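## Task

Move the cardboard box out of the open drawer of the short, narrow three-drawer file cabinet and into the open drawer of the wide three-drawer cabinet, and move the mug from that wide cabinet's drawer into the narrow one's. Afterwards close all drawers completely. The mug must not drop more than a few centimetres or take a hard knock. Both cabinets must stay roughly where they were, the robot must not fall or finish leaning, and the result must hold without the robot supporting anything.

## Robot and tools

ROBOT. A Rainbow Robotics RB-Y1: a base with two drive wheels plus two rear casters (it can drive forward/back and spin in place, never sideways), a folding leg (ankle, knee, hip) carrying a chest, two 7-joint arms ending in parallel grippers, and a head that pans and tilts. The base is 0.66 m long, 0.58 m wide, its front edge 0.10 m ahead of the drive axle; a bent leg may jut past that edge. Each arm is rated for 3 kg.

FRAMES. Base frame: origin on the floor midway between the drive wheels, x forward, y left, z up. The chest, left_hand and right_hand readouts are in this frame. The chest point sits on the spine 0.08 m under the shoulders; its x axis is the facing direction, z runs up the spine. A hand point lies between the finger pads; fingers extend along the hand's -z and close along its x. Printed hand positions can be wrong, more so when reaching far. The odometry frame is the base frame at scene start. base_odometry counts only wheel rotation, so wheel slip looks like travel; its heading runs -3.142 to 3.142, left positive.

execute_actions. Arguments: "actions", a list holding one action or none (none just reports state and images), and optional "cameras" from head_camera, left_wrist_camera, right_wrist_camera, all (omitted, null or ["all"] gives all; [] gives none). An action may contain:
- "base": exactly one of {"translate_m": d}, a relative drive of d metres from where the base last measured itself, forward positive, -3 to 3; or {"rotate_rad": d}, a relative turn in place, counter-clockwise (left) positive, -3.2 to 3.2.
- "joints": one object for the whole robot (torso, both arms, head), keyed by joint name. Every value is an absolute target, radians for joints, metres of clear pad opening for grippers. Ranges: torso_squat_rad 0 to 1.2 (larger lowers a level chest); torso_shift_rad -0.3 to 0.6 (positive pushes hips forward); torso_pitch_rad -0.2 to 1.4 (positive leans forward); torso_yaw_rad -1.5 to 1.5 (left positive); left/right_shoulder_pitch_rad -2.356 to 2.356 (0 hangs, negative raises forward and inward); left_shoulder_roll_rad 0 to 3.141 and right_shoulder_roll_rad -3.141 to 0 (away from the body lifts the arm sideways); shoulder_yaw_rad -2.094 to 2.094 (positive swings a bent forearm left, both arms); elbow_rad -2.617 to 0.01 (negative bends); forearm_roll_rad -3.141 to 3.141 and hand_roll_rad -2.705 to 2.705 (positive counter-clockwise seen from above on a hanging arm, both arms); wrist_pitch_rad -1.57 to 1.919 (negative tips hand forward); left_gripper_m and right_gripper_m 0 to 0.1; head_pan_rad -0.523 to 0.523 (left positive, relative to chest); head_tilt_rad -0.35 to 1.57 (positive looks down). Done tolerance is ±0.02 rad, ±0.004 m for grippers. Torso combinations must also obey: squat+shift <= 1.52; squat-shift+pitch <= 1.57; shift+0.5 pitch-0.4 squat <= 0.7; shift+0.3 pitch-0.5 squat <= 0.39, otherwise the commanded torso joints stop short as off_target.
- "speeds": caps for this action, translate_m 0.05 to 0.4 m/s, rotate_rad 0.1 to 1.509 rad/s (defaults are the maxima). A base move needing over 8.667 s is refused.
- "min_time_s": 0.1 to 8, the shortest duration for each arm and head motion.
Motions begin together. Joints left out may keep pushing toward old targets. An unknown key or out-of-range number rejects the call and nothing moves. No action exceeds 15 s. Top speeds: arm joints 1 rad/s (wrist-end joints 1.5), head 1.5, squat and pitch 0.3, shift 0.15, torso yaw 0.6, grippers 0.1 m/s.

GRASPING. Command an opening at least 0.005 m narrower than the object; the gripper then shows off_target, which is expected.

wait: "seconds" 0 to 10; the robot keeps its last command and the result matches an empty action. zoom_image: "camera" plus "region" [x0, y0, x1, y1] in pixels from the top-left of that camera's latest full image, at most 504 by 504. finished_scene: "scene", the current scene number; it ends the scene irreversibly and reports success.

RESULTS. The pictures line lists image order. base_status and joint_status per motion: done (for the base, wheels turned the full amount even if slipping); off_target (resting short, maybe still pushing); limit_stop_at_<name> (built-in limit); contact_stop (arm or torso met firm resistance; the base has none and will spin wheels against furniture); time_out; stopped_with_arm (torso halted because an arm contact-stopped); limit_stop_at_own_body (self-collision guard stopped it before touching; move arm and torso apart); not_followed with a "joint command not followed" line and usually a cause line (arm collision check refused the targets; grippers still act; the targets may be retried later). A contact_stop, time_out or stopped_with_arm halts that whole group (torso group, or one arm's seven joints) and they hold where they stopped. on_its_own shows uncommanded parts; "held at" is a held target, not a position. If the leg hits furniture the torso may shove the robot back while reporting done, unseen by odometry.

RECOVERY AND CAUTION. After a stop, first send an action easing the arms away, then one for the torso. Exception: when both hands hold one object and the torso contact-stops right at start with nothing in the way, set every arm joint (not grippers) to its current joint_positions value, then resend the torso. Never let arms strike or squeeze each other, grippers included. Load limits: shoulders 60.9 N m, elbows 31.3, forearm, wrist and hand roll 21.7; reaching one triggers a 10 s full stop. Heavy loads far forward can tip the robot with no stop. MOTOR HOT warns from 65 °C; at 80 °C an OVER-TEMPERATURE FAULT brakes that arm (limit_stop_at_motor_heat) and targets must be resent. Place items gently, don't shove the cabinets, and slam no drawers.

Each tool is called after "Request:" as name([rows], argument=value, ...), one row to a line, values as JSON.

## Session

Request:
execute_actions(actions=[])

Scene clock: 0.00 s.
base_odometry: x=+0.000 y=+0.000 heading=+0.000 (m, m, rad; odometry frame)
base_status: not commanded
joint_positions: torso_squat_rad=+0.350 torso_shift_rad=-0.001 torso_pitch_rad=+0.000 torso_yaw_rad=+0.000 left_shoulder_pitch_rad=-0.007 left_shoulder_roll_rad=+0.015 left_shoulder_yaw_rad=+0.004 left_elbow_rad=-0.164 left_forearm_roll_rad=+0.054 left_wrist_pitch_rad=-0.003 left_hand_roll_rad=+0.009 left_gripper_m=+0.099 right_shoulder_pitch_rad=-0.034 right_shoulder_roll_rad=-0.038 right_shoulder_yaw_rad=+0.018 right_elbow_rad=-0.214 right_forearm_roll_rad=-0.002 right_wrist_pitch_rad=-0.003 right_hand_roll_rad=-0.034 right_gripper_m=+0.100 head_pan_rad=+0.000 head_tilt_rad=+0.400
joint_status: not commanded
chest: x=-0.2287 y=+0.0007 z=+1.2475 quat_wxyz=(+1.000, -0.001, +0.000, +0.000) (m; base frame)
left_hand: x=-0.1428 y=+0.2314 z=+0.5669 quat_wxyz=(+0.996, +0.004, -0.087, +0.032) (m; base frame)
right_hand: x=-0.0993 y=-0.2459 z=+0.5742 quat_wxyz=(+0.992, -0.016, -0.125, -0.001) (m; base frame)
pictures: head_camera, left_wrist_camera, right_wrist_camera
Images, in order (width x height): head_camera 896x504, left_wrist_camera 644x364, right_wrist_camera 644x364.

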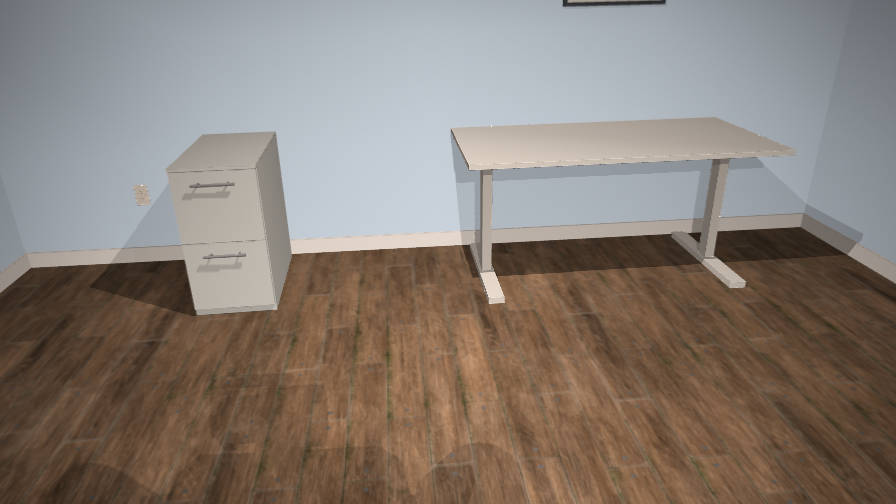

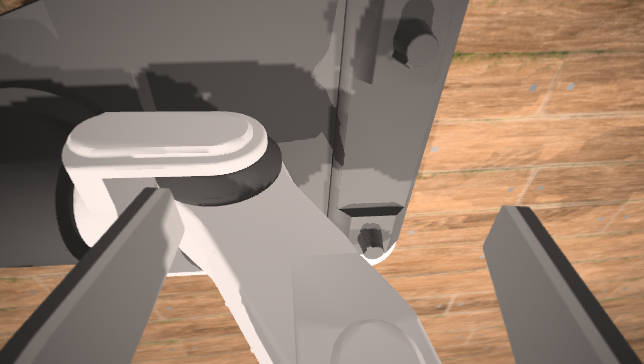

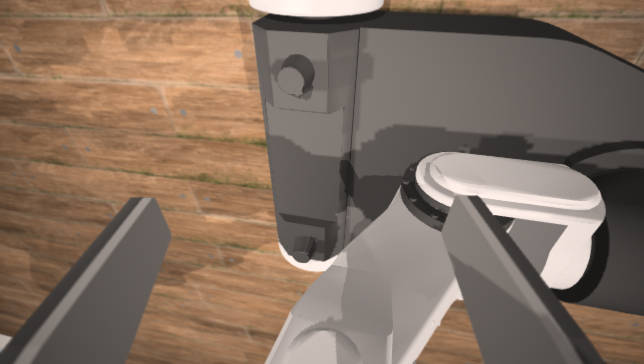

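Request:
execute_actions([
  {"base":{"rotate_rad":1.57}},
], cameras=["head_camera"])

Request:
execute_actions([
  {"base":{"rotate_rad":1.57}},
], cameras=["head_camera"])

Request:
execute_actions([
  {"base":{"rotate_rad":1.57}},
], cameras=["head_camera"])

Scene clock: 4.60 s.
base_odometry: x=+0.000 y=+0.000 heading=+1.569 (m, m, rad; odometry frame)
base_status: done
joint_positions: torso_squat_rad=+0.350 torso_shift_rad=-0.001 torso_pitch_rad=-0.001 torso_yaw_rad=+0.000 left_shoulder_pitch_rad=-0.007 left_shoulder_roll_rad=+0.015 left_shoulder_yaw_rad=+0.004 left_elbow_rad=-0.164 left_forearm_roll_rad=+0.054 left_wrist_pitch_rad=-0.003 left_hand_roll_rad=+0.009 left_gripper_m=+0.099 right_shoulder_pitch_rad=-0.034 right_shoulder_roll_rad=-0.038 right_shoulder_yaw_rad=+0.018 right_elbow_rad=-0.214 right_forearm_roll_rad=-0.002 right_wrist_pitch_rad=-0.003 right_hand_roll_rad=-0.034 right_gripper_m=+0.100 head_pan_rad=+0.000 head_tilt_rad=+0.400
joint_status: not commanded
chest: x=-0.2288 y=+0.0007 z=+1.2475 quat_wxyz=(+1.000, -0.001, +0.000, +0.000) (m; base frame)
left_hand: x=-0.1428 y=+0.2314 z=+0.5669 quat_wxyz=(+0.996, +0.004, -0.087, +0.032) (m; base frame)
right_hand: x=-0.0993 y=-0.2459 z=+0.5742 quat_wxyz=(+0.992, -0.016, -0.125, -0.001) (m; base frame)
pictures: head_camera
Images, in order (width x height): head_camera 896x504.

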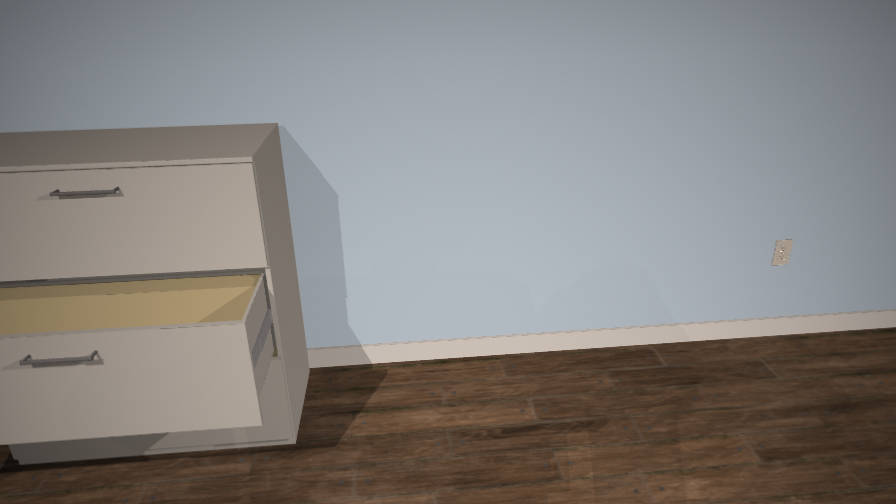

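Scene clock: 8.60 s.
base_odometry: x=+0.000 y=+0.000 heading=+3.139 (m, m, rad; odometry frame)
base_status: done
joint_positions: torso_squat_rad=+0.350 torso_shift_rad=-0.001 torso_pitch_rad=-0.001 torso_yaw_rad=+0.000 left_shoulder_pitch_rad=-0.007 left_shoulder_roll_rad=+0.015 left_shoulder_yaw_rad=+0.004 left_elbow_rad=-0.164 left_forearm_roll_rad=+0.054 left_wrist_pitch_rad=-0.003 left_hand_roll_rad=+0.009 left_gripper_m=+0.099 right_shoulder_pitch_rad=-0.034 right_shoulder_roll_rad=-0.038 right_shoulder_yaw_rad=+0.018 right_elbow_rad=-0.214 right_forearm_roll_rad=-0.002 right_wrist_pitch_rad=-0.003 right_hand_roll_rad=-0.034 right_gripper_m=+0.100 head_pan_rad=+0.000 head_tilt_rad=+0.400
joint_status: not commanded
chest: x=-0.2288 y=+0.0007 z=+1.2475 quat_wxyz=(+1.000, -0.001, +0.000, +0.000) (m; base frame)
left_hand: x=-0.1428 y=+0.2314 z=+0.5669 quat_wxyz=(+0.996, +0.004, -0.087, +0.032) (m; base frame)
right_hand: x=-0.0993 y=-0.2460 z=+0.5742 quat_wxyz=(+0.992, -0.016, -0.125, -0.001) (m; base frame)
pictures: head_camera
Images, in order (width x height): head_camera 896x504.

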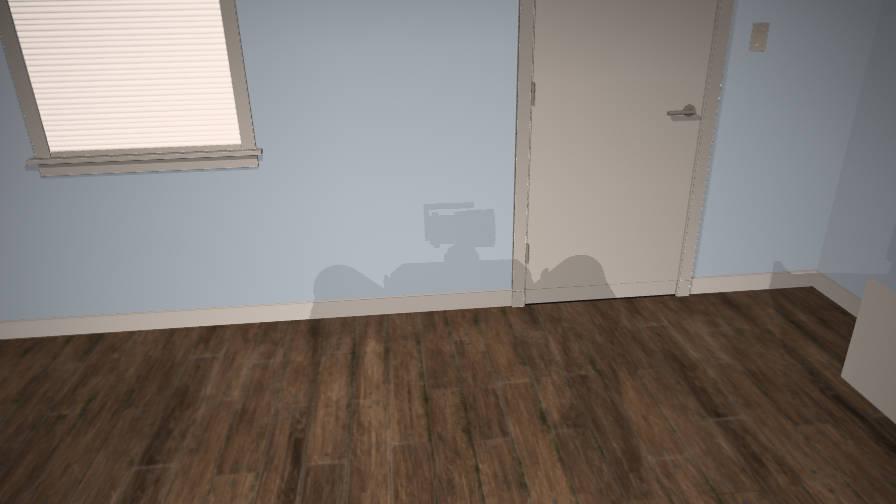

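Scene clock: 12.60 s.
base_odometry: x=+0.000 y=+0.000 heading=-1.575 (m, m, rad; odometry frame)
base_status: done
joint_positions: torso_squat_rad=+0.350 torso_shift_rad=-0.001 torso_pitch_rad=-0.001 torso_yaw_rad=+0.000 left_shoulder_pitch_rad=-0.007 left_shoulder_roll_rad=+0.015 left_shoulder_yaw_rad=+0.004 left_elbow_rad=-0.164 left_forearm_roll_rad=+0.054 left_wrist_pitch_rad=-0.003 left_hand_roll_rad=+0.009 left_gripper_m=+0.099 right_shoulder_pitch_rad=-0.034 right_shoulder_roll_rad=-0.038 right_shoulder_yaw_rad=+0.018 right_elbow_rad=-0.214 right_forearm_roll_rad=-0.002 right_wrist_pitch_rad=-0.003 right_hand_roll_rad=-0.034 right_gripper_m=+0.100 head_pan_rad=+0.000 head_tilt_rad=+0.400
joint_status: not commanded
chest: x=-0.2288 y=+0.0007 z=+1.2475 quat_wxyz=(+1.000, -0.001, +0.000, +0.000) (m; base frame)
left_hand: x=-0.1428 y=+0.2314 z=+0.5669 quat_wxyz=(+0.996, +0.004, -0.087, +0.032) (m; base frame)
right_hand: x=-0.0993 y=-0.2460 z=+0.5742 quat_wxyz=(+0.992, -0.016, -0.125, -0.001) (m; base frame)
pictures: head_camera
Images, in order (width x height): head_camera 896x504.

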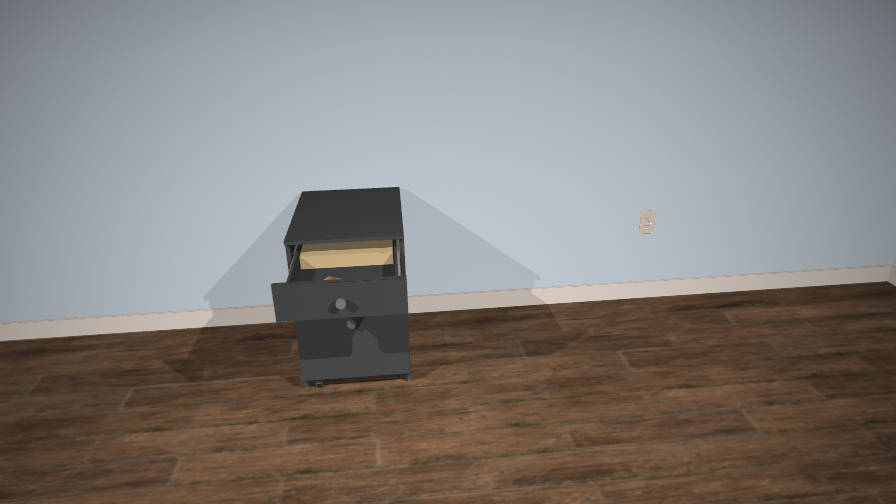

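Request:
execute_actions([
  {"base":{"rotate_rad":0.38}},
], cameras=[])

Request:
execute_actions([
  {"base":{"translate_m":0.9}},
], cameras=[])

Request:
execute_actions([
  {"base":{"rotate_rad":-0.3},"joints":{"head_tilt_rad":0.9}},
], cameras=["head_camera"])

Scene clock: 15.50 s.
base_odometry: x=+0.000 y=+0.000 heading=-1.195 (m, m, rad; odometry frame)
base_status: done
joint_positions: torso_squat_rad=+0.350 torso_shift_rad=-0.001 torso_pitch_rad=-0.001 torso_yaw_rad=+0.000 left_shoulder_pitch_rad=-0.007 left_shoulder_roll_rad=+0.015 left_shoulder_yaw_rad=+0.004 left_elbow_rad=-0.164 left_forearm_roll_rad=+0.054 left_wrist_pitch_rad=-0.003 left_hand_roll_rad=+0.009 left_gripper_m=+0.099 right_shoulder_pitch_rad=-0.034 right_shoulder_roll_rad=-0.038 right_shoulder_yaw_rad=+0.018 right_elbow_rad=-0.214 right_forearm_roll_rad=-0.002 right_wrist_pitch_rad=-0.003 right_hand_roll_rad=-0.034 right_gripper_m=+0.100 head_pan_rad=+0.000 head_tilt_rad=+0.400
joint_status: not commanded
chest: x=-0.2288 y=+0.0007 z=+1.2475 quat_wxyz=(+1.000, -0.001, +0.000, +0.000) (m; base frame)
left_hand: x=-0.1428 y=+0.2314 z=+0.5669 quat_wxyz=(+0.996, +0.004, -0.087, +0.032) (m; base frame)
right_hand: x=-0.0993 y=-0.2459 z=+0.5742 quat_wxyz=(+0.992, -0.016, -0.125, -0.001) (m; base frame)
pictures: none
No camera images: the call's "cameras" was empty. Leave "cameras" out to get every camera's image.

Scene clock: 19.10 s.
base_odometry: x=+0.331 y=-0.837 heading=-1.194 (m, m, rad; odometry frame)
base_status: done
joint_positions: torso_squat_rad=+0.350 torso_shift_rad=-0.001 torso_pitch_rad=+0.000 torso_yaw_rad=+0.000 left_shoulder_pitch_rad=-0.007 left_shoulder_roll_rad=+0.015 left_shoulder_yaw_rad=+0.004 left_elbow_rad=-0.165 left_forearm_roll_rad=+0.054 left_wrist_pitch_rad=-0.003 left_hand_roll_rad=+0.009 left_gripper_m=+0.099 right_shoulder_pitch_rad=-0.034 right_shoulder_roll_rad=-0.038 right_shoulder_yaw_rad=+0.018 right_elbow_rad=-0.214 right_forearm_roll_rad=-0.002 right_wrist_pitch_rad=-0.003 right_hand_roll_rad=-0.034 right_gripper_m=+0.100 head_pan_rad=+0.000 head_tilt_rad=+0.400
joint_status: not commanded
chest: x=-0.2287 y=+0.0007 z=+1.2475 quat_wxyz=(+1.000, -0.001, +0.000, +0.000) (m; base frame)
left_hand: x=-0.1428 y=+0.2314 z=+0.5669 quat_wxyz=(+0.996, +0.004, -0.087, +0.032) (m; base frame)
right_hand: x=-0.0992 y=-0.2459 z=+0.5742 quat_wxyz=(+0.992, -0.016, -0.125, -0.001) (m; base frame)
pictures: none
No camera images: the call's "cameras" was empty. Leave "cameras" out to get every camera's image.

Scene clock: 21.10 s.
base_odometry: x=+0.331 y=-0.837 heading=-1.494 (m, m, rad; odometry frame)
base_status: done
joint_positions: torso_squat_rad=+0.350 torso_shift_rad=-0.001 torso_pitch_rad=+0.000 torso_yaw_rad=+0.000 left_shoulder_pitch_rad=-0.007 left_shoulder_roll_rad=+0.015 left_shoulder_yaw_rad=+0.004 left_elbow_rad=-0.165 left_forearm_roll_rad=+0.054 left_wrist_pitch_rad=-0.003 left_hand_roll_rad=+0.009 left_gripper_m=+0.099 right_shoulder_pitch_rad=-0.034 right_shoulder_roll_rad=-0.038 right_shoulder_yaw_rad=+0.018 right_elbow_rad=-0.214 right_forearm_roll_rad=-0.002 right_wrist_pitch_rad=-0.003 right_hand_roll_rad=-0.034 right_gripper_m=+0.100 head_pan_rad=+0.000 head_tilt_rad=+0.900
joint_status: all done
chest: x=-0.2287 y=+0.0007 z=+1.2475 quat_wxyz=(+1.000, -0.001, +0.000, +0.000) (m; base frame)
left_hand: x=-0.1428 y=+0.2314 z=+0.5669 quat_wxyz=(+0.996, +0.004, -0.087, +0.032) (m; base frame)
right_hand: x=-0.0992 y=-0.2459 z=+0.5742 quat_wxyz=(+0.992, -0.016, -0.125, -0.001) (m; base frame)
pictures: head_camera
Images, in order (width x height): head_camera 896x504.

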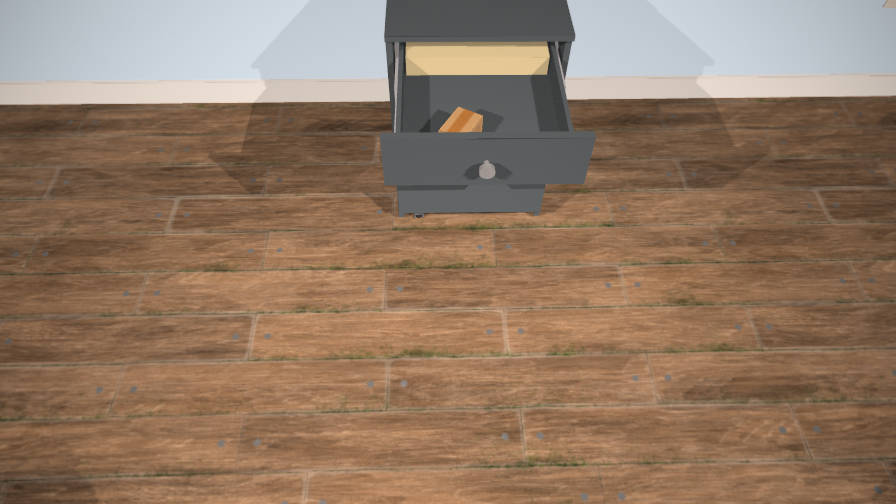

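Request:
execute_actions([
  {"base":{"translate_m":0.55},"joints":{"torso_squat_rad":0.7,"torso_pitch_rad":0.5,"left_shoulder_pitch_rad":-1.3,"left_elbow_rad":-0.9,"left_wrist_pitch_rad":1.7,"head_tilt_rad":0.7}},
])

Scene clock: 25.13 s.
base_odometry: x=+0.373 y=-1.386 heading=-1.495 (m, m, rad; odometry frame)
base_status: done
joint_positions: torso_squat_rad=+0.700 torso_shift_rad=-0.001 torso_pitch_rad=+0.500 torso_yaw_rad=+0.000 left_shoulder_pitch_rad=-1.300 left_shoulder_roll_rad=+0.015 left_shoulder_yaw_rad=+0.004 left_elbow_rad=-0.900 left_forearm_roll_rad=+0.054 left_wrist_pitch_rad=+1.700 left_hand_roll_rad=+0.009 left_gripper_m=+0.099 right_shoulder_pitch_rad=-0.034 right_shoulder_roll_rad=-0.038 right_shoulder_yaw_rad=+0.018 right_elbow_rad=-0.214 right_forearm_roll_rad=-0.002 right_wrist_pitch_rad=-0.003 right_hand_roll_rad=-0.034 right_gripper_m=+0.100 head_pan_rad=+0.000 head_tilt_rad=+0.700
joint_status: all done
chest: x=-0.0800 y=+0.0006 z=+1.0874 quat_wxyz=(+0.969, -0.001, +0.248, +0.000) (m; base frame)
left_hand: x=+0.3762 y=+0.0561 z=+0.7274 quat_wxyz=(+0.980, +0.008, +0.034, -0.196) (m; base frame)
right_hand: x=-0.2897 y=-0.2460 z=+0.4347 quat_wxyz=(+0.992, -0.016, +0.125, +0.003) (m; base frame)
pictures: head_camera, left_wrist_camera, right_wrist_camera
Images, in order (width x height): head_camera 896x504, left_wrist_camera 644x364, right_wrist_camera 644x364.

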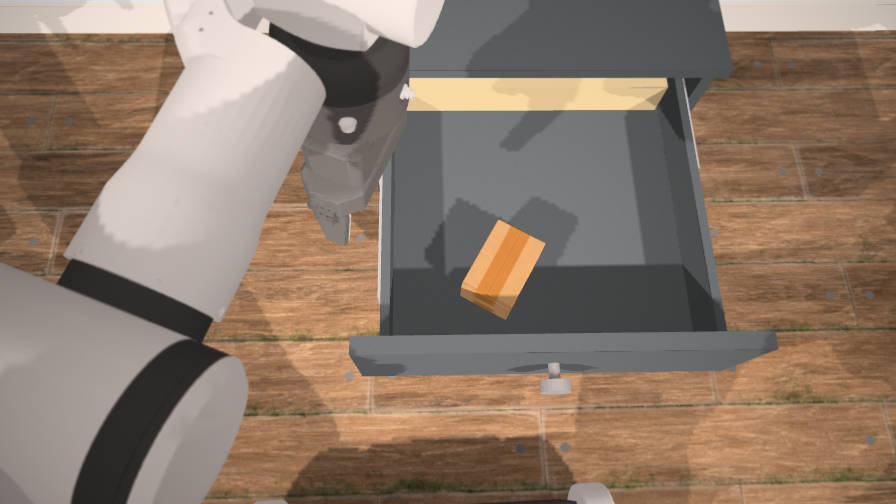

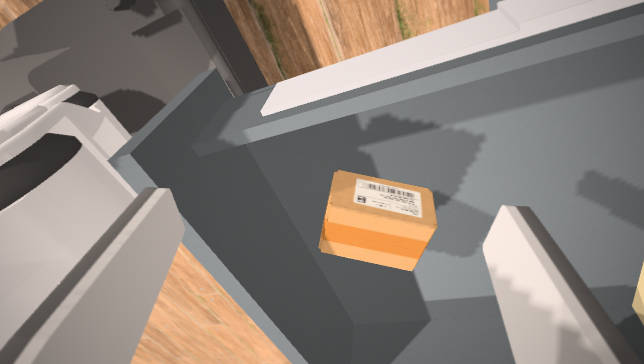

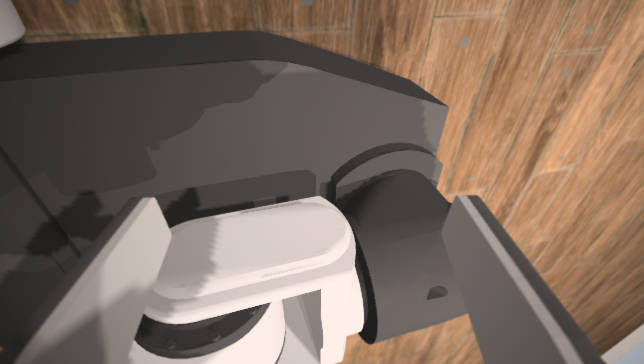

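Request:
execute_actions([
  {"joints":{"torso_yaw_rad":-0.3,"left_hand_roll_rad":1.75}},
], cameras=["head_camera","left_wrist_camera"])

Scene clock: 27.33 s.
base_odometry: x=+0.373 y=-1.386 heading=-1.495 (m, m, rad; odometry frame)
base_status: not commanded
joint_positions: torso_squat_rad=+0.700 torso_shift_rad=-0.001 torso_pitch_rad=+0.500 torso_yaw_rad=-0.300 left_shoulder_pitch_rad=-1.300 left_shoulder_roll_rad=+0.015 left_shoulder_yaw_rad=+0.004 left_elbow_rad=-0.900 left_forearm_roll_rad=+0.054 left_wrist_pitch_rad=+1.700 left_hand_roll_rad=+1.750 left_gripper_m=+0.099 right_shoulder_pitch_rad=-0.034 right_shoulder_roll_rad=-0.038 right_shoulder_yaw_rad=+0.018 right_elbow_rad=-0.214 right_forearm_roll_rad=-0.002 right_wrist_pitch_rad=-0.003 right_hand_roll_rad=-0.034 right_gripper_m=+0.100 head_pan_rad=+0.000 head_tilt_rad=+0.700
joint_status: all done
chest: x=-0.0800 y=+0.0006 z=+1.0874 quat_wxyz=(+0.958, -0.038, +0.245, -0.145) (m; base frame)
left_hand: x=+0.3682 y=-0.1156 z=+0.7320 quat_wxyz=(+0.857, -0.024, +0.056, +0.512) (m; base frame)
right_hand: x=-0.3586 y=-0.2731 z=+0.4723 quat_wxyz=(+0.980, -0.070, +0.126, -0.136) (m; base frame)
pictures: head_camera, left_wrist_camera
Images, in order (width x height): head_camera 896x504, left_wrist_camera 644x364.

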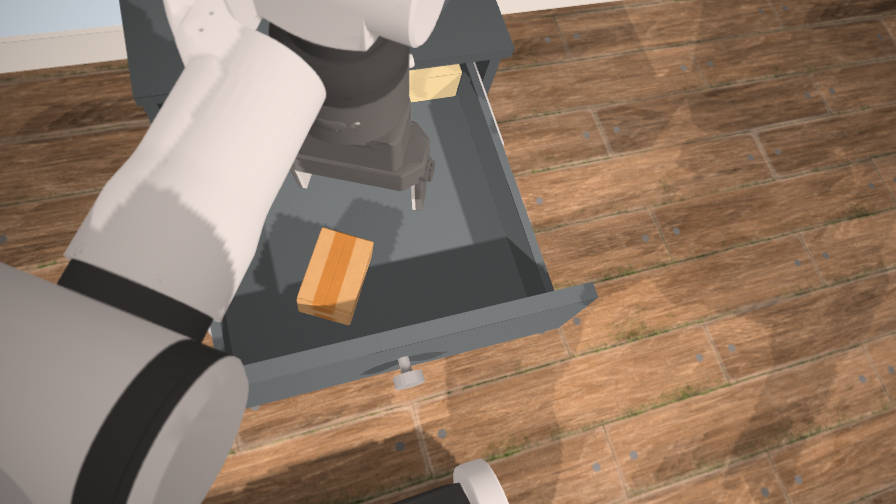

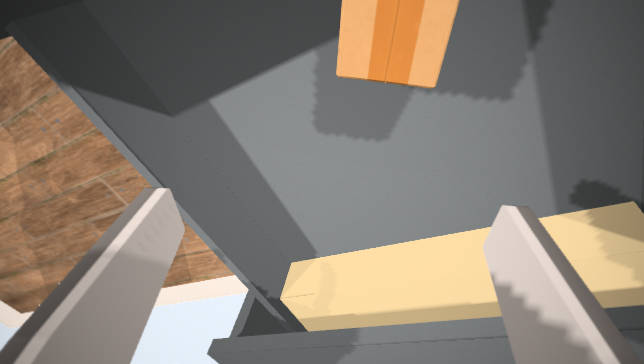

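Request:
execute_actions([
  {"joints":{"torso_yaw_rad":-0.23,"left_shoulder_pitch_rad":-1.2,"left_elbow_rad":-0.6,"left_wrist_pitch_rad":1.3}},
], cameras=["head_camera","left_wrist_camera"])

Scene clock: 28.73 s.
base_odometry: x=+0.373 y=-1.386 heading=-1.495 (m, m, rad; odometry frame)
base_status: not commanded
joint_positions: torso_squat_rad=+0.700 torso_shift_rad=-0.001 torso_pitch_rad=+0.500 torso_yaw_rad=-0.230 left_shoulder_pitch_rad=-1.200 left_shoulder_roll_rad=+0.015 left_shoulder_yaw_rad=+0.004 left_elbow_rad=-0.600 left_forearm_roll_rad=+0.054 left_wrist_pitch_rad=+1.300 left_hand_roll_rad=+1.750 left_gripper_m=+0.099 right_shoulder_pitch_rad=-0.034 right_shoulder_roll_rad=-0.038 right_shoulder_yaw_rad=+0.018 right_elbow_rad=-0.214 right_forearm_roll_rad=-0.002 right_wrist_pitch_rad=-0.003 right_hand_roll_rad=-0.034 right_gripper_m=+0.100 head_pan_rad=+0.000 head_tilt_rad=+0.700
joint_status: all done
chest: x=-0.0801 y=+0.0006 z=+1.0874 quat_wxyz=(+0.962, -0.029, +0.246, -0.111) (m; base frame)
left_hand: x=+0.3414 y=-0.0595 z=+0.6103 quat_wxyz=(+0.828, -0.017, +0.055, +0.558) (m; base frame)
right_hand: x=-0.3419 y=-0.2689 z=+0.4632 quat_wxyz=(+0.985, -0.058, +0.126, -0.104) (m; base frame)
pictures: head_camera, left_wrist_camera
Images, in order (width x height): head_camera 896x504, left_wrist_camera 644x364.

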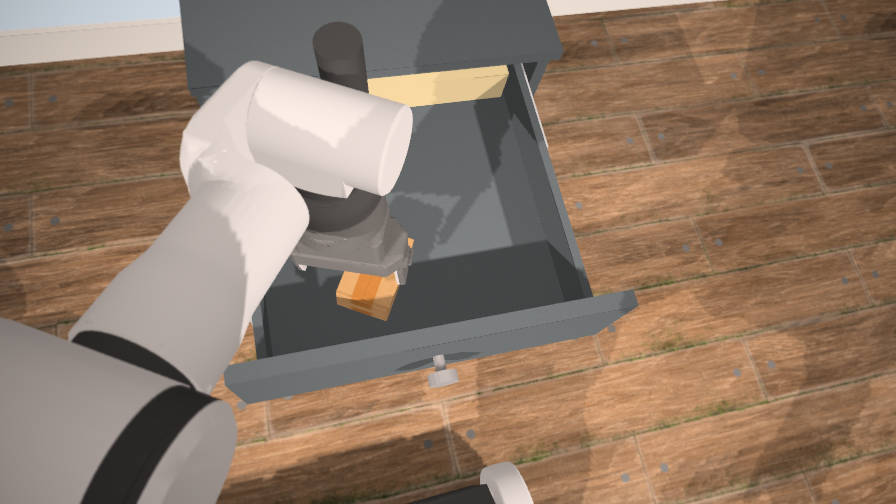

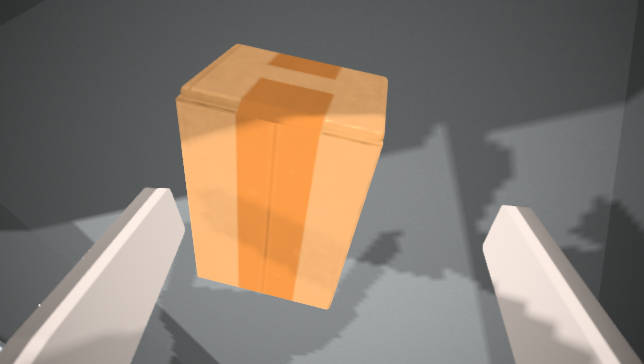

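Request:
execute_actions([
  {"joints":{"torso_yaw_rad":-0.275,"left_shoulder_pitch_rad":-1.15,"left_elbow_rad":-0.38,"left_wrist_pitch_rad":1.03}},
], cameras=["left_wrist_camera"])

Scene clock: 39.73 s.
TORQUE FAULT: left_elbow_rad reached its load limit. The robot stopped for 10 seconds, dropped its targets and accepts commands again. The stop added 9.3 s to the call and to motion_time.
base_odometry: x=+0.373 y=-1.386 heading=-1.495 (m, m, rad; odometry frame)
base_status: not commanded
joint_positions: torso_squat_rad=+0.700 torso_shift_rad=-0.002 torso_pitch_rad=+0.497 torso_yaw_rad=-0.275 left_shoulder_pitch_rad=-1.177 left_shoulder_roll_rad=+0.015 left_shoulder_yaw_rad=+0.004 left_elbow_rad=-0.414 left_forearm_roll_rad=+0.053 left_wrist_pitch_rad=+1.071 left_hand_roll_rad=+1.750 left_gripper_m=+0.099 right_shoulder_pitch_rad=-0.034 right_shoulder_roll_rad=-0.038 right_shoulder_yaw_rad=+0.018 right_elbow_rad=-0.214 right_forearm_roll_rad=-0.002 right_wrist_pitch_rad=-0.003 right_hand_roll_rad=-0.034 right_gripper_m=+0.100 head_pan_rad=+0.000 head_tilt_rad=+0.700
joint_status: left_shoulder_pitch_rad contact_stop (moved +0.023 of +0.050); left_elbow_rad contact_stop (moved +0.186 of +0.220); left_wrist_pitch_rad contact_stop_at_left_shoulder_pitch_rad (moved -0.229 of -0.270); the others done
on_its_own: left_elbow_rad is held at -0.409, not at your -0.380, since a contact_stop; left_wrist_pitch_rad is held at +1.071, not at your +1.030, since a contact_stop
chest: x=-0.0814 y=+0.0007 z=+1.0877 quat_wxyz=(+0.960, -0.034, +0.244, -0.133) (m; base frame)
left_hand: x=+0.3168 y=-0.0748 z=+0.5623 quat_wxyz=(+0.834, -0.035, +0.056, +0.548) (m; base frame)
right_hand: x=-0.3521 y=-0.2718 z=+0.4686 quat_wxyz=(+0.982, -0.066, +0.124, -0.125) (m; base frame)
pictures: left_wrist_camera
Images, in order (width x height): left_wrist_camera 644x364.

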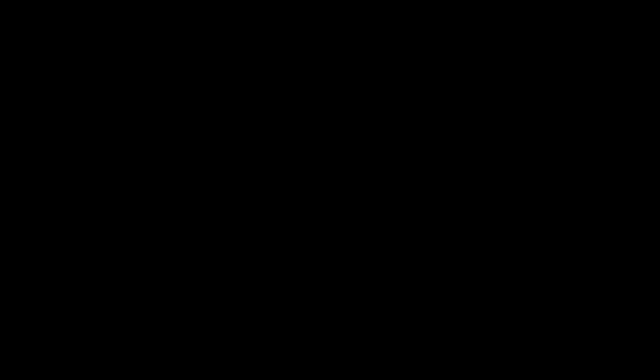

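Hit something (floor likely). Back off a bit.

Request:
execute_actions([
  {"joints":{"left_shoulder_pitch_rad":-1.19,"left_elbow_rad":-0.46,"left_wrist_pitch_rad":1.14}},
], cameras=["head_camera","left_wrist_camera"])

Scene clock: 40.67 s.
base_odometry: x=+0.373 y=-1.386 heading=-1.495 (m, m, rad; odometry frame)
base_status: not commanded
joint_positions: torso_squat_rad=+0.700 torso_shift_rad=-0.001 torso_pitch_rad=+0.500 torso_yaw_rad=-0.275 left_shoulder_pitch_rad=-1.190 left_shoulder_roll_rad=+0.015 left_shoulder_yaw_rad=+0.004 left_elbow_rad=-0.460 left_forearm_roll_rad=+0.053 left_wrist_pitch_rad=+1.140 left_hand_roll_rad=+1.750 left_gripper_m=+0.099 right_shoulder_pitch_rad=-0.034 right_shoulder_roll_rad=-0.038 right_shoulder_yaw_rad=+0.018 right_elbow_rad=-0.214 right_forearm_roll_rad=-0.002 right_wrist_pitch_rad=-0.003 right_hand_roll_rad=-0.034 right_gripper_m=+0.100 head_pan_rad=+0.000 head_tilt_rad=+0.700
joint_status: all done
chest: x=-0.0801 y=+0.0007 z=+1.0874 quat_wxyz=(+0.960, -0.035, +0.245, -0.133) (m; base frame)
left_hand: x=+0.3240 y=-0.0788 z=+0.5761 quat_wxyz=(+0.836, -0.030, +0.058, +0.545) (m; base frame)
right_hand: x=-0.3525 y=-0.2718 z=+0.4690 quat_wxyz=(+0.982, -0.066, +0.126, -0.125) (m; base frame)
pictures: head_camera, left_wrist_camera
Images, in order (width x height): head_camera 896x504, left_wrist_camera 644x364.

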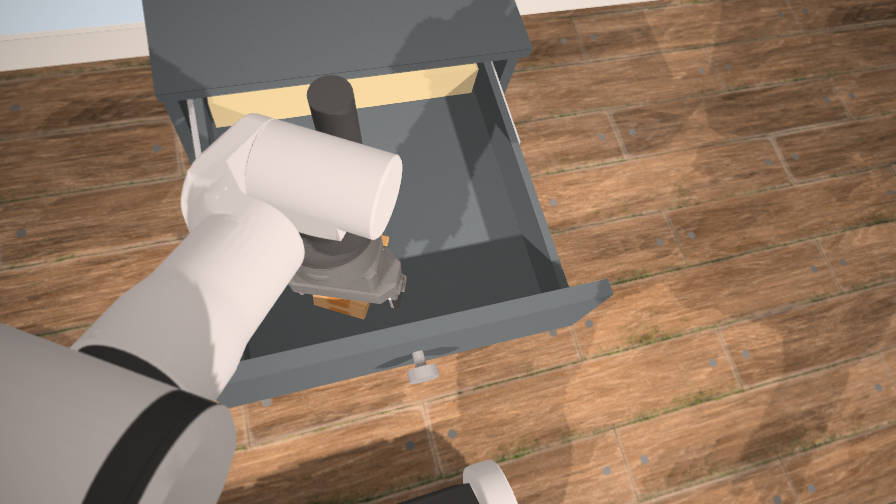

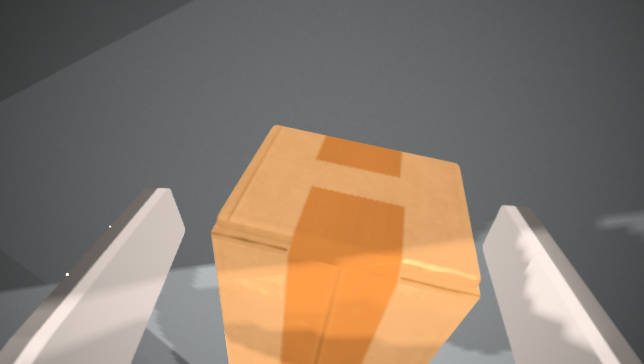

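Palm hit box top; box is between fingers. Grasp and lift.

Request:
execute_actions([
  {"joints":{"left_gripper_m":0.03}},
], cameras=[])

Request:
execute_actions([
  {"joints":{"left_shoulder_pitch_rad":-1.3,"left_elbow_rad":-0.9,"left_wrist_pitch_rad":1.7}},
], cameras=["head_camera"])

Scene clock: 42.10 s.
base_odometry: x=+0.373 y=-1.386 heading=-1.495 (m, m, rad; odometry frame)
base_status: not commanded
joint_positions: torso_squat_rad=+0.700 torso_shift_rad=-0.001 torso_pitch_rad=+0.500 torso_yaw_rad=-0.275 left_shoulder_pitch_rad=-1.190 left_shoulder_roll_rad=+0.015 left_shoulder_yaw_rad=+0.004 left_elbow_rad=-0.460 left_forearm_roll_rad=+0.053 left_wrist_pitch_rad=+1.140 left_hand_roll_rad=+1.750 left_gripper_m=+0.062 right_shoulder_pitch_rad=-0.034 right_shoulder_roll_rad=-0.038 right_shoulder_yaw_rad=+0.018 right_elbow_rad=-0.214 right_forearm_roll_rad=-0.002 right_wrist_pitch_rad=-0.003 right_hand_roll_rad=-0.034 right_gripper_m=+0.100 head_pan_rad=+0.000 head_tilt_rad=+0.700
joint_status: left_gripper_m off_target (ended at +0.062, target +0.030)
chest: x=-0.0801 y=+0.0007 z=+1.0874 quat_wxyz=(+0.960, -0.035, +0.245, -0.133) (m; base frame)
left_hand: x=+0.3240 y=-0.0787 z=+0.5760 quat_wxyz=(+0.836, -0.030, +0.058, +0.545) (m; base frame)
right_hand: x=-0.3525 y=-0.2718 z=+0.4690 quat_wxyz=(+0.982, -0.066, +0.126, -0.125) (m; base frame)
pictures: none
No camera images: the call's "cameras" was empty. Leave "cameras" out to get every camera's image.

Scene clock: 43.20 s.
base_odometry: x=+0.373 y=-1.386 heading=-1.495 (m, m, rad; odometry frame)
base_status: not commanded
joint_positions: torso_squat_rad=+0.700 torso_shift_rad=-0.001 torso_pitch_rad=+0.500 torso_yaw_rad=-0.275 left_shoulder_pitch_rad=-1.300 left_shoulder_roll_rad=+0.015 left_shoulder_yaw_rad=+0.004 left_elbow_rad=-0.900 left_forearm_roll_rad=+0.053 left_wrist_pitch_rad=+1.700 left_hand_roll_rad=+1.750 left_gripper_m=+0.062 right_shoulder_pitch_rad=-0.034 right_shoulder_roll_rad=-0.038 right_shoulder_yaw_rad=+0.018 right_elbow_rad=-0.214 right_forearm_roll_rad=-0.002 right_wrist_pitch_rad=-0.003 right_hand_roll_rad=-0.034 right_gripper_m=+0.100 head_pan_rad=+0.000 head_tilt_rad=+0.700
joint_status: all done
chest: x=-0.0801 y=+0.0007 z=+1.0874 quat_wxyz=(+0.960, -0.035, +0.245, -0.133) (m; base frame)
left_hand: x=+0.3707 y=-0.1013 z=+0.7307 quat_wxyz=(+0.851, -0.019, +0.052, +0.522) (m; base frame)
right_hand: x=-0.3526 y=-0.2718 z=+0.4690 quat_wxyz=(+0.982, -0.066, +0.126, -0.125) (m; base frame)
pictures: head_camera
Images, in order (width x height): head_camera 896x504.

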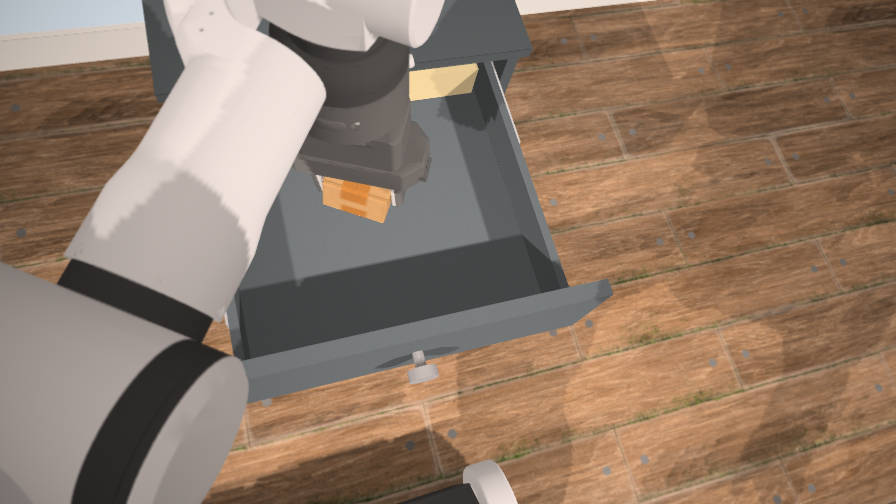

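Request:
execute_actions([
  {"base":{"translate_m":-0.3},"joints":{"torso_yaw_rad":0}},
], cameras=[])

Request:
execute_actions([
  {"base":{"rotate_rad":-2.62}},
], cameras=[])

Request:
execute_actions([
  {"base":{"translate_m":2.1}},
], cameras=[])

Request:
execute_actions([
  {"base":{"rotate_rad":-0.52},"joints":{"head_tilt_rad":0.2}},
], cameras=["head_camera"])

Scene clock: 46.43 s.
base_odometry: x=+0.350 y=-1.086 heading=-1.496 (m, m, rad; odometry frame)
base_status: done
joint_positions: torso_squat_rad=+0.700 torso_shift_rad=-0.001 torso_pitch_rad=+0.500 torso_yaw_rad=+0.000 left_shoulder_pitch_rad=-1.300 left_shoulder_roll_rad=+0.015 left_shoulder_yaw_rad=+0.004 left_elbow_rad=-0.900 left_forearm_roll_rad=+0.053 left_wrist_pitch_rad=+1.700 left_hand_roll_rad=+1.750 left_gripper_m=+0.062 right_shoulder_pitch_rad=-0.034 right_shoulder_roll_rad=-0.038 right_shoulder_yaw_rad=+0.018 right_elbow_rad=-0.214 right_forearm_roll_rad=-0.002 right_wrist_pitch_rad=-0.003 right_hand_roll_rad=-0.034 right_gripper_m=+0.100 head_pan_rad=+0.000 head_tilt_rad=+0.700
joint_status: all done
chest: x=-0.0801 y=+0.0007 z=+1.0874 quat_wxyz=(+0.969, -0.001, +0.247, +0.000) (m; base frame)
left_hand: x=+0.3761 y=+0.0566 z=+0.7274 quat_wxyz=(+0.781, +0.031, +0.015, +0.623) (m; base frame)
right_hand: x=-0.2898 y=-0.2460 z=+0.4347 quat_wxyz=(+0.992, -0.016, +0.125, +0.003) (m; base frame)
pictures: none
No camera images: the call's "cameras" was empty. Leave "cameras" out to get every camera's image.

Scene clock: 51.33 s.
base_odometry: x=+0.350 y=-1.086 heading=+2.168 (m, m, rad; odometry frame)
base_status: done
joint_positions: torso_squat_rad=+0.700 torso_shift_rad=-0.001 torso_pitch_rad=+0.500 torso_yaw_rad=+0.000 left_shoulder_pitch_rad=-1.300 left_shoulder_roll_rad=+0.015 left_shoulder_yaw_rad=+0.004 left_elbow_rad=-0.900 left_forearm_roll_rad=+0.053 left_wrist_pitch_rad=+1.700 left_hand_roll_rad=+1.750 left_gripper_m=+0.062 right_shoulder_pitch_rad=-0.034 right_shoulder_roll_rad=-0.038 right_shoulder_yaw_rad=+0.018 right_elbow_rad=-0.214 right_forearm_roll_rad=-0.002 right_wrist_pitch_rad=-0.003 right_hand_roll_rad=-0.034 right_gripper_m=+0.100 head_pan_rad=+0.000 head_tilt_rad=+0.700
joint_status: not commanded
chest: x=-0.0801 y=+0.0006 z=+1.0874 quat_wxyz=(+0.969, -0.001, +0.247, +0.000) (m; base frame)
left_hand: x=+0.3761 y=+0.0565 z=+0.7274 quat_wxyz=(+0.782, +0.031, +0.015, +0.623) (m; base frame)
right_hand: x=-0.2898 y=-0.2460 z=+0.4347 quat_wxyz=(+0.992, -0.016, +0.125, +0.003) (m; base frame)
pictures: none
No camera images: the call's "cameras" was empty. Leave "cameras" out to get every camera's image.

Scene clock: 57.93 s.
base_odometry: x=-0.830 y=+0.651 heading=+2.167 (m, m, rad; odometry frame)
base_status: done
joint_positions: torso_squat_rad=+0.700 torso_shift_rad=-0.001 torso_pitch_rad=+0.500 torso_yaw_rad=+0.000 left_shoulder_pitch_rad=-1.300 left_shoulder_roll_rad=+0.015 left_shoulder_yaw_rad=+0.004 left_elbow_rad=-0.900 left_forearm_roll_rad=+0.053 left_wrist_pitch_rad=+1.700 left_hand_roll_rad=+1.750 left_gripper_m=+0.062 right_shoulder_pitch_rad=-0.034 right_shoulder_roll_rad=-0.038 right_shoulder_yaw_rad=+0.018 right_elbow_rad=-0.214 right_forearm_roll_rad=-0.002 right_wrist_pitch_rad=-0.003 right_hand_roll_rad=-0.034 right_gripper_m=+0.100 head_pan_rad=+0.000 head_tilt_rad=+0.700
joint_status: not commanded
chest: x=-0.0800 y=+0.0006 z=+1.0874 quat_wxyz=(+0.969, -0.001, +0.248, +0.000) (m; base frame)
left_hand: x=+0.3761 y=+0.0565 z=+0.7273 quat_wxyz=(+0.782, +0.031, +0.015, +0.623) (m; base frame)
right_hand: x=-0.2897 y=-0.2460 z=+0.4347 quat_wxyz=(+0.992, -0.016, +0.125, +0.003) (m; base frame)
pictures: none
No camera images: the call's "cameras" was empty. Leave "cameras" out to get every camera's image.

Scene clock: 60.30 s.
base_odometry: x=-0.830 y=+0.651 heading=+1.648 (m, m, rad; odometry frame)
base_status: done
joint_positions: torso_squat_rad=+0.700 torso_shift_rad=-0.001 torso_pitch_rad=+0.500 torso_yaw_rad=+0.000 left_shoulder_pitch_rad=-1.300 left_shoulder_roll_rad=+0.015 left_shoulder_yaw_rad=+0.004 left_elbow_rad=-0.900 left_forearm_roll_rad=+0.053 left_wrist_pitch_rad=+1.700 left_hand_roll_rad=+1.750 left_gripper_m=+0.062 right_shoulder_pitch_rad=-0.034 right_shoulder_roll_rad=-0.038 right_shoulder_yaw_rad=+0.018 right_elbow_rad=-0.214 right_forearm_roll_rad=-0.002 right_wrist_pitch_rad=-0.003 right_hand_roll_rad=-0.034 right_gripper_m=+0.100 head_pan_rad=+0.000 head_tilt_rad=+0.200
joint_status: all done
chest: x=-0.0800 y=+0.0006 z=+1.0874 quat_wxyz=(+0.969, -0.001, +0.248, +0.000) (m; base frame)
left_hand: x=+0.3761 y=+0.0565 z=+0.7273 quat_wxyz=(+0.782, +0.031, +0.015, +0.623) (m; base frame)
right_hand: x=-0.2897 y=-0.2459 z=+0.4347 quat_wxyz=(+0.992, -0.016, +0.125, +0.003) (m; base frame)
pictures: head_camera
Images, in order (width x height): head_camera 896x504.

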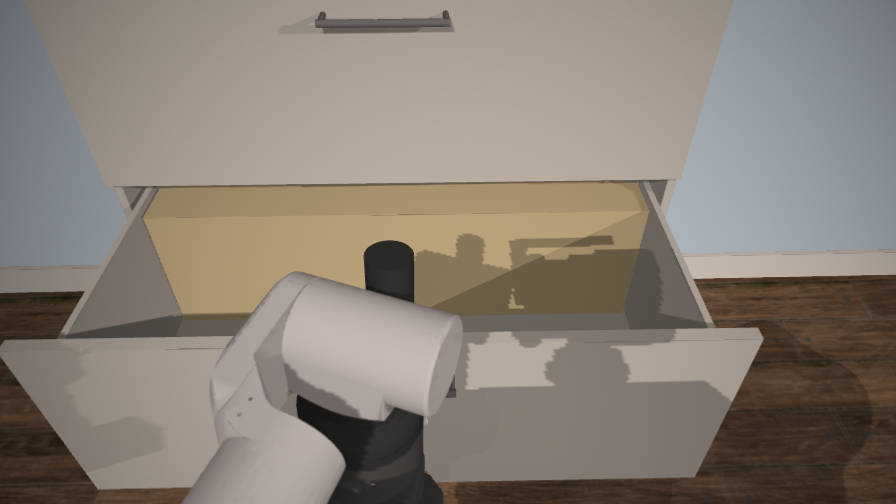

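Request:
execute_actions([
  {"joints":{"torso_squat_rad":0.25,"left_shoulder_roll_rad":0.5,"head_tilt_rad":0.7}},
], cameras=[])

Request:
execute_actions([
  {"base":{"translate_m":0.35}},
], cameras=["head_camera"])

Scene clock: 63.77 s.
base_odometry: x=-0.830 y=+0.651 heading=+1.648 (m, m, rad; odometry frame)
base_status: not commanded
joint_positions: torso_squat_rad=+0.250 torso_shift_rad=-0.001 torso_pitch_rad=+0.500 torso_yaw_rad=+0.000 left_shoulder_pitch_rad=-1.300 left_shoulder_roll_rad=+0.500 left_shoulder_yaw_rad=+0.004 left_elbow_rad=-0.900 left_forearm_roll_rad=+0.053 left_wrist_pitch_rad=+1.700 left_hand_roll_rad=+1.750 left_gripper_m=+0.062 right_shoulder_pitch_rad=-0.034 right_shoulder_roll_rad=-0.038 right_shoulder_yaw_rad=+0.018 right_elbow_rad=-0.214 right_forearm_roll_rad=-0.002 right_wrist_pitch_rad=-0.003 right_hand_roll_rad=-0.034 right_gripper_m=+0.100 head_pan_rad=+0.000 head_tilt_rad=+0.700
joint_status: all done
chest: x=-0.0802 y=+0.0007 z=+1.2303 quat_wxyz=(+0.969, -0.001, +0.248, +0.000) (m; base frame)
left_hand: x=+0.4483 y=+0.3378 z=+0.9361 quat_wxyz=(+0.655, +0.104, -0.142, +0.735) (m; base frame)
right_hand: x=-0.2899 y=-0.2459 z=+0.5776 quat_wxyz=(+0.992, -0.016, +0.125, +0.003) (m; base frame)
pictures: none
No camera images: the call's "cameras" was empty. Leave "cameras" out to get every camera's image.

Scene clock: 66.07 s.
base_odometry: x=-0.857 y=+1.000 heading=+1.648 (m, m, rad; odometry frame)
base_status: done
joint_positions: torso_squat_rad=+0.250 torso_shift_rad=-0.001 torso_pitch_rad=+0.500 torso_yaw_rad=+0.000 left_shoulder_pitch_rad=-1.300 left_shoulder_roll_rad=+0.500 left_shoulder_yaw_rad=+0.004 left_elbow_rad=-0.900 left_forearm_roll_rad=+0.053 left_wrist_pitch_rad=+1.700 left_hand_roll_rad=+1.750 left_gripper_m=+0.062 right_shoulder_pitch_rad=-0.034 right_shoulder_roll_rad=-0.038 right_shoulder_yaw_rad=+0.018 right_elbow_rad=-0.214 right_forearm_roll_rad=-0.002 right_wrist_pitch_rad=-0.003 right_hand_roll_rad=-0.034 right_gripper_m=+0.100 head_pan_rad=+0.000 head_tilt_rad=+0.700
joint_status: not commanded
chest: x=-0.0801 y=+0.0007 z=+1.2303 quat_wxyz=(+0.969, -0.001, +0.248, +0.000) (m; base frame)
left_hand: x=+0.4484 y=+0.3377 z=+0.9361 quat_wxyz=(+0.655, +0.104, -0.142, +0.735) (m; base frame)
right_hand: x=-0.2898 y=-0.2459 z=+0.5775 quat_wxyz=(+0.992, -0.016, +0.125, +0.003) (m; base frame)
pictures: head_camera
Images, in order (width x height): head_camera 896x504.

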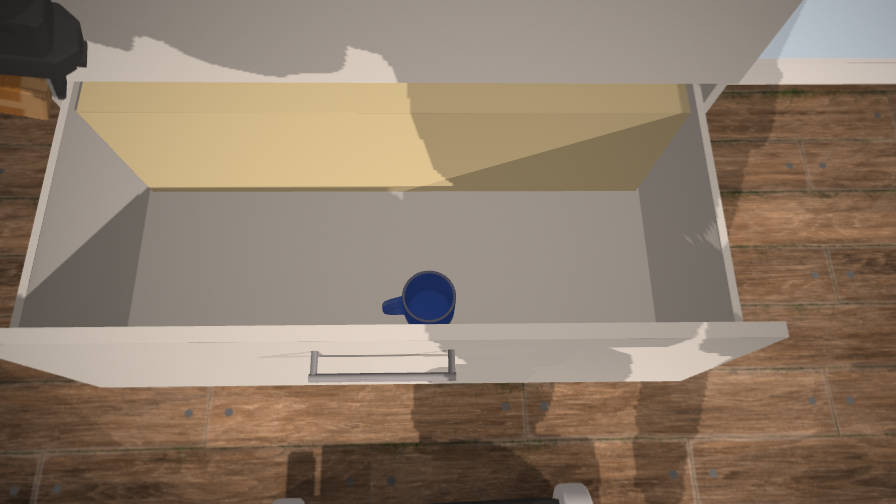

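Request:
execute_actions([
  {"joints":{"torso_yaw_rad":0.3,"torso_pitch_rad":0.7,"left_shoulder_roll_rad":0.015,"left_shoulder_pitch_rad":-1.4,"left_elbow_rad":-0.46,"left_wrist_pitch_rad":1.14,"head_tilt_rad":0.6}},
], cameras=[])

Request:
execute_actions([
  {"joints":{"torso_squat_rad":0.6}},
], cameras=["head_camera","left_wrist_camera"])

Scene clock: 69.00 s.
base_odometry: x=-0.857 y=+1.000 heading=+1.648 (m, m, rad; odometry frame)
base_status: not commanded
joint_positions: torso_squat_rad=+0.250 torso_shift_rad=-0.001 torso_pitch_rad=+0.700 torso_yaw_rad=+0.300 left_shoulder_pitch_rad=-1.399 left_shoulder_roll_rad=+0.015 left_shoulder_yaw_rad=+0.004 left_elbow_rad=-0.460 left_forearm_roll_rad=+0.054 left_wrist_pitch_rad=+1.140 left_hand_roll_rad=+1.750 left_gripper_m=+0.062 right_shoulder_pitch_rad=-0.034 right_shoulder_roll_rad=-0.038 right_shoulder_yaw_rad=+0.018 right_elbow_rad=-0.214 right_forearm_roll_rad=-0.002 right_wrist_pitch_rad=-0.003 right_hand_roll_rad=-0.034 right_gripper_m=+0.100 head_pan_rad=+0.000 head_tilt_rad=+0.600
joint_status: all done
chest: x=-0.0292 y=+0.0007 z=+1.1954 quat_wxyz=(+0.929, +0.051, +0.339, +0.140) (m; base frame)
left_hand: x=+0.3443 y=+0.2305 z=+0.7067 quat_wxyz=(+0.703, +0.077, -0.027, +0.707) (m; base frame)
right_hand: x=-0.3133 y=-0.1968 z=+0.5542 quat_wxyz=(+0.965, +0.053, +0.219, +0.137) (m; base frame)
pictures: none
No camera images: the call's "cameras" was empty. Leave "cameras" out to get every camera's image.

Scene clock: 70.97 s.
base_odometry: x=-0.857 y=+1.000 heading=+1.648 (m, m, rad; odometry frame)
base_status: not commanded
joint_positions: torso_squat_rad=+0.600 torso_shift_rad=-0.001 torso_pitch_rad=+0.700 torso_yaw_rad=+0.300 left_shoulder_pitch_rad=-1.400 left_shoulder_roll_rad=+0.015 left_shoulder_yaw_rad=+0.004 left_elbow_rad=-0.460 left_forearm_roll_rad=+0.054 left_wrist_pitch_rad=+1.140 left_hand_roll_rad=+1.750 left_gripper_m=+0.062 right_shoulder_pitch_rad=-0.034 right_shoulder_roll_rad=-0.038 right_shoulder_yaw_rad=+0.018 right_elbow_rad=-0.214 right_forearm_roll_rad=-0.002 right_wrist_pitch_rad=-0.003 right_hand_roll_rad=-0.034 right_gripper_m=+0.100 head_pan_rad=+0.000 head_tilt_rad=+0.600
joint_status: all done
chest: x=-0.0291 y=+0.0007 z=+1.0949 quat_wxyz=(+0.929, +0.051, +0.339, +0.140) (m; base frame)
left_hand: x=+0.3444 y=+0.2304 z=+0.6062 quat_wxyz=(+0.703, +0.077, -0.027, +0.707) (m; base frame)
right_hand: x=-0.3132 y=-0.1968 z=+0.4537 quat_wxyz=(+0.965, +0.053, +0.219, +0.137) (m; base frame)
pictures: head_camera, left_wrist_camera
Images, in order (width x height): head_camera 896x504, left_wrist_camera 644x364.

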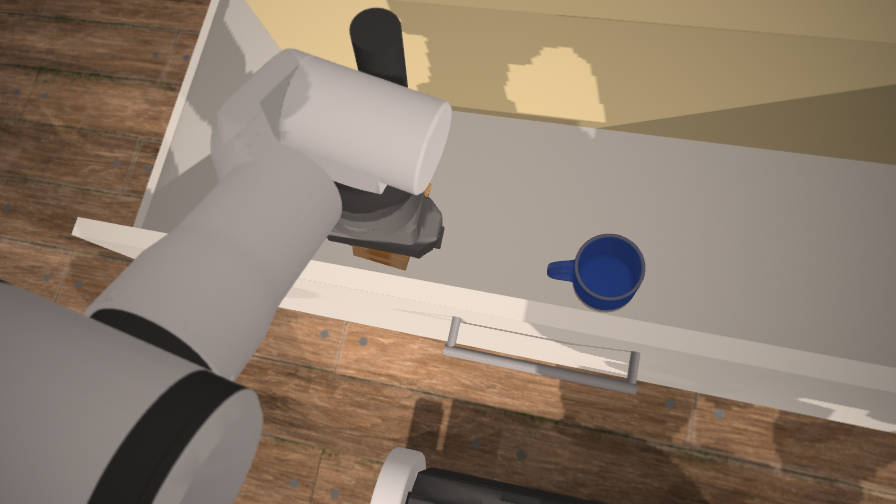

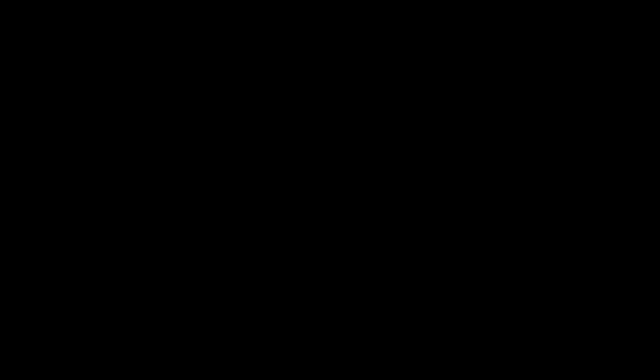

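Request:
execute_actions([
  {"base":{"translate_m":0.08},"joints":{"torso_squat_rad":0.82}},
], cameras=["head_camera"])

Scene clock: 73.23 s.
base_odometry: x=-0.863 y=+1.080 heading=+1.648 (m, m, rad; odometry frame)
base_status: done
joint_positions: torso_squat_rad=+0.820 torso_shift_rad=-0.001 torso_pitch_rad=+0.700 torso_yaw_rad=+0.300 left_shoulder_pitch_rad=-1.400 left_shoulder_roll_rad=+0.015 left_shoulder_yaw_rad=+0.004 left_elbow_rad=-0.460 left_forearm_roll_rad=+0.054 left_wrist_pitch_rad=+1.140 left_hand_roll_rad=+1.750 left_gripper_m=+0.062 right_shoulder_pitch_rad=-0.034 right_shoulder_roll_rad=-0.038 right_shoulder_yaw_rad=+0.018 right_elbow_rad=-0.214 right_forearm_roll_rad=-0.002 right_wrist_pitch_rad=-0.003 right_hand_roll_rad=-0.034 right_gripper_m=+0.100 head_pan_rad=+0.000 head_tilt_rad=+0.600
joint_status: all done
chest: x=-0.0290 y=+0.0006 z=+0.9947 quat_wxyz=(+0.929, +0.051, +0.339, +0.140) (m; base frame)
left_hand: x=+0.3446 y=+0.2303 z=+0.5061 quat_wxyz=(+0.703, +0.076, -0.027, +0.707) (m; base frame)
right_hand: x=-0.3131 y=-0.1968 z=+0.3535 quat_wxyz=(+0.965, +0.053, +0.219, +0.137) (m; base frame)
pictures: head_camera
Images, in order (width x height): head_camera 896x504.

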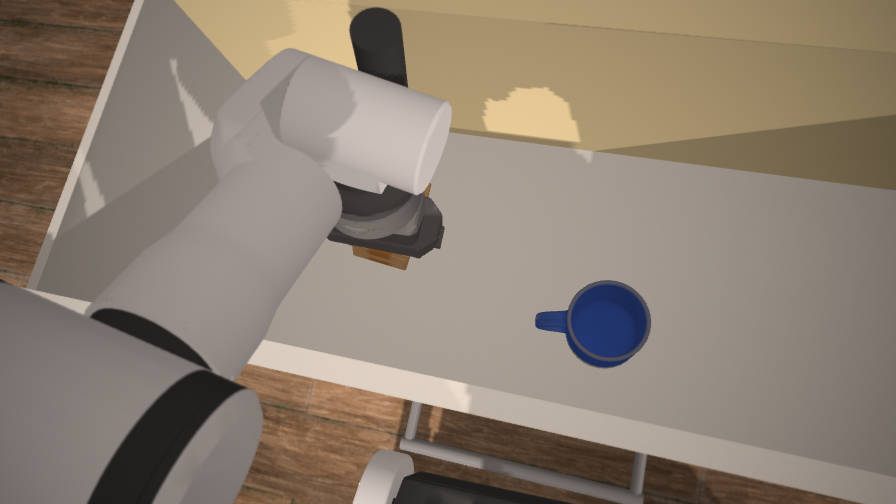

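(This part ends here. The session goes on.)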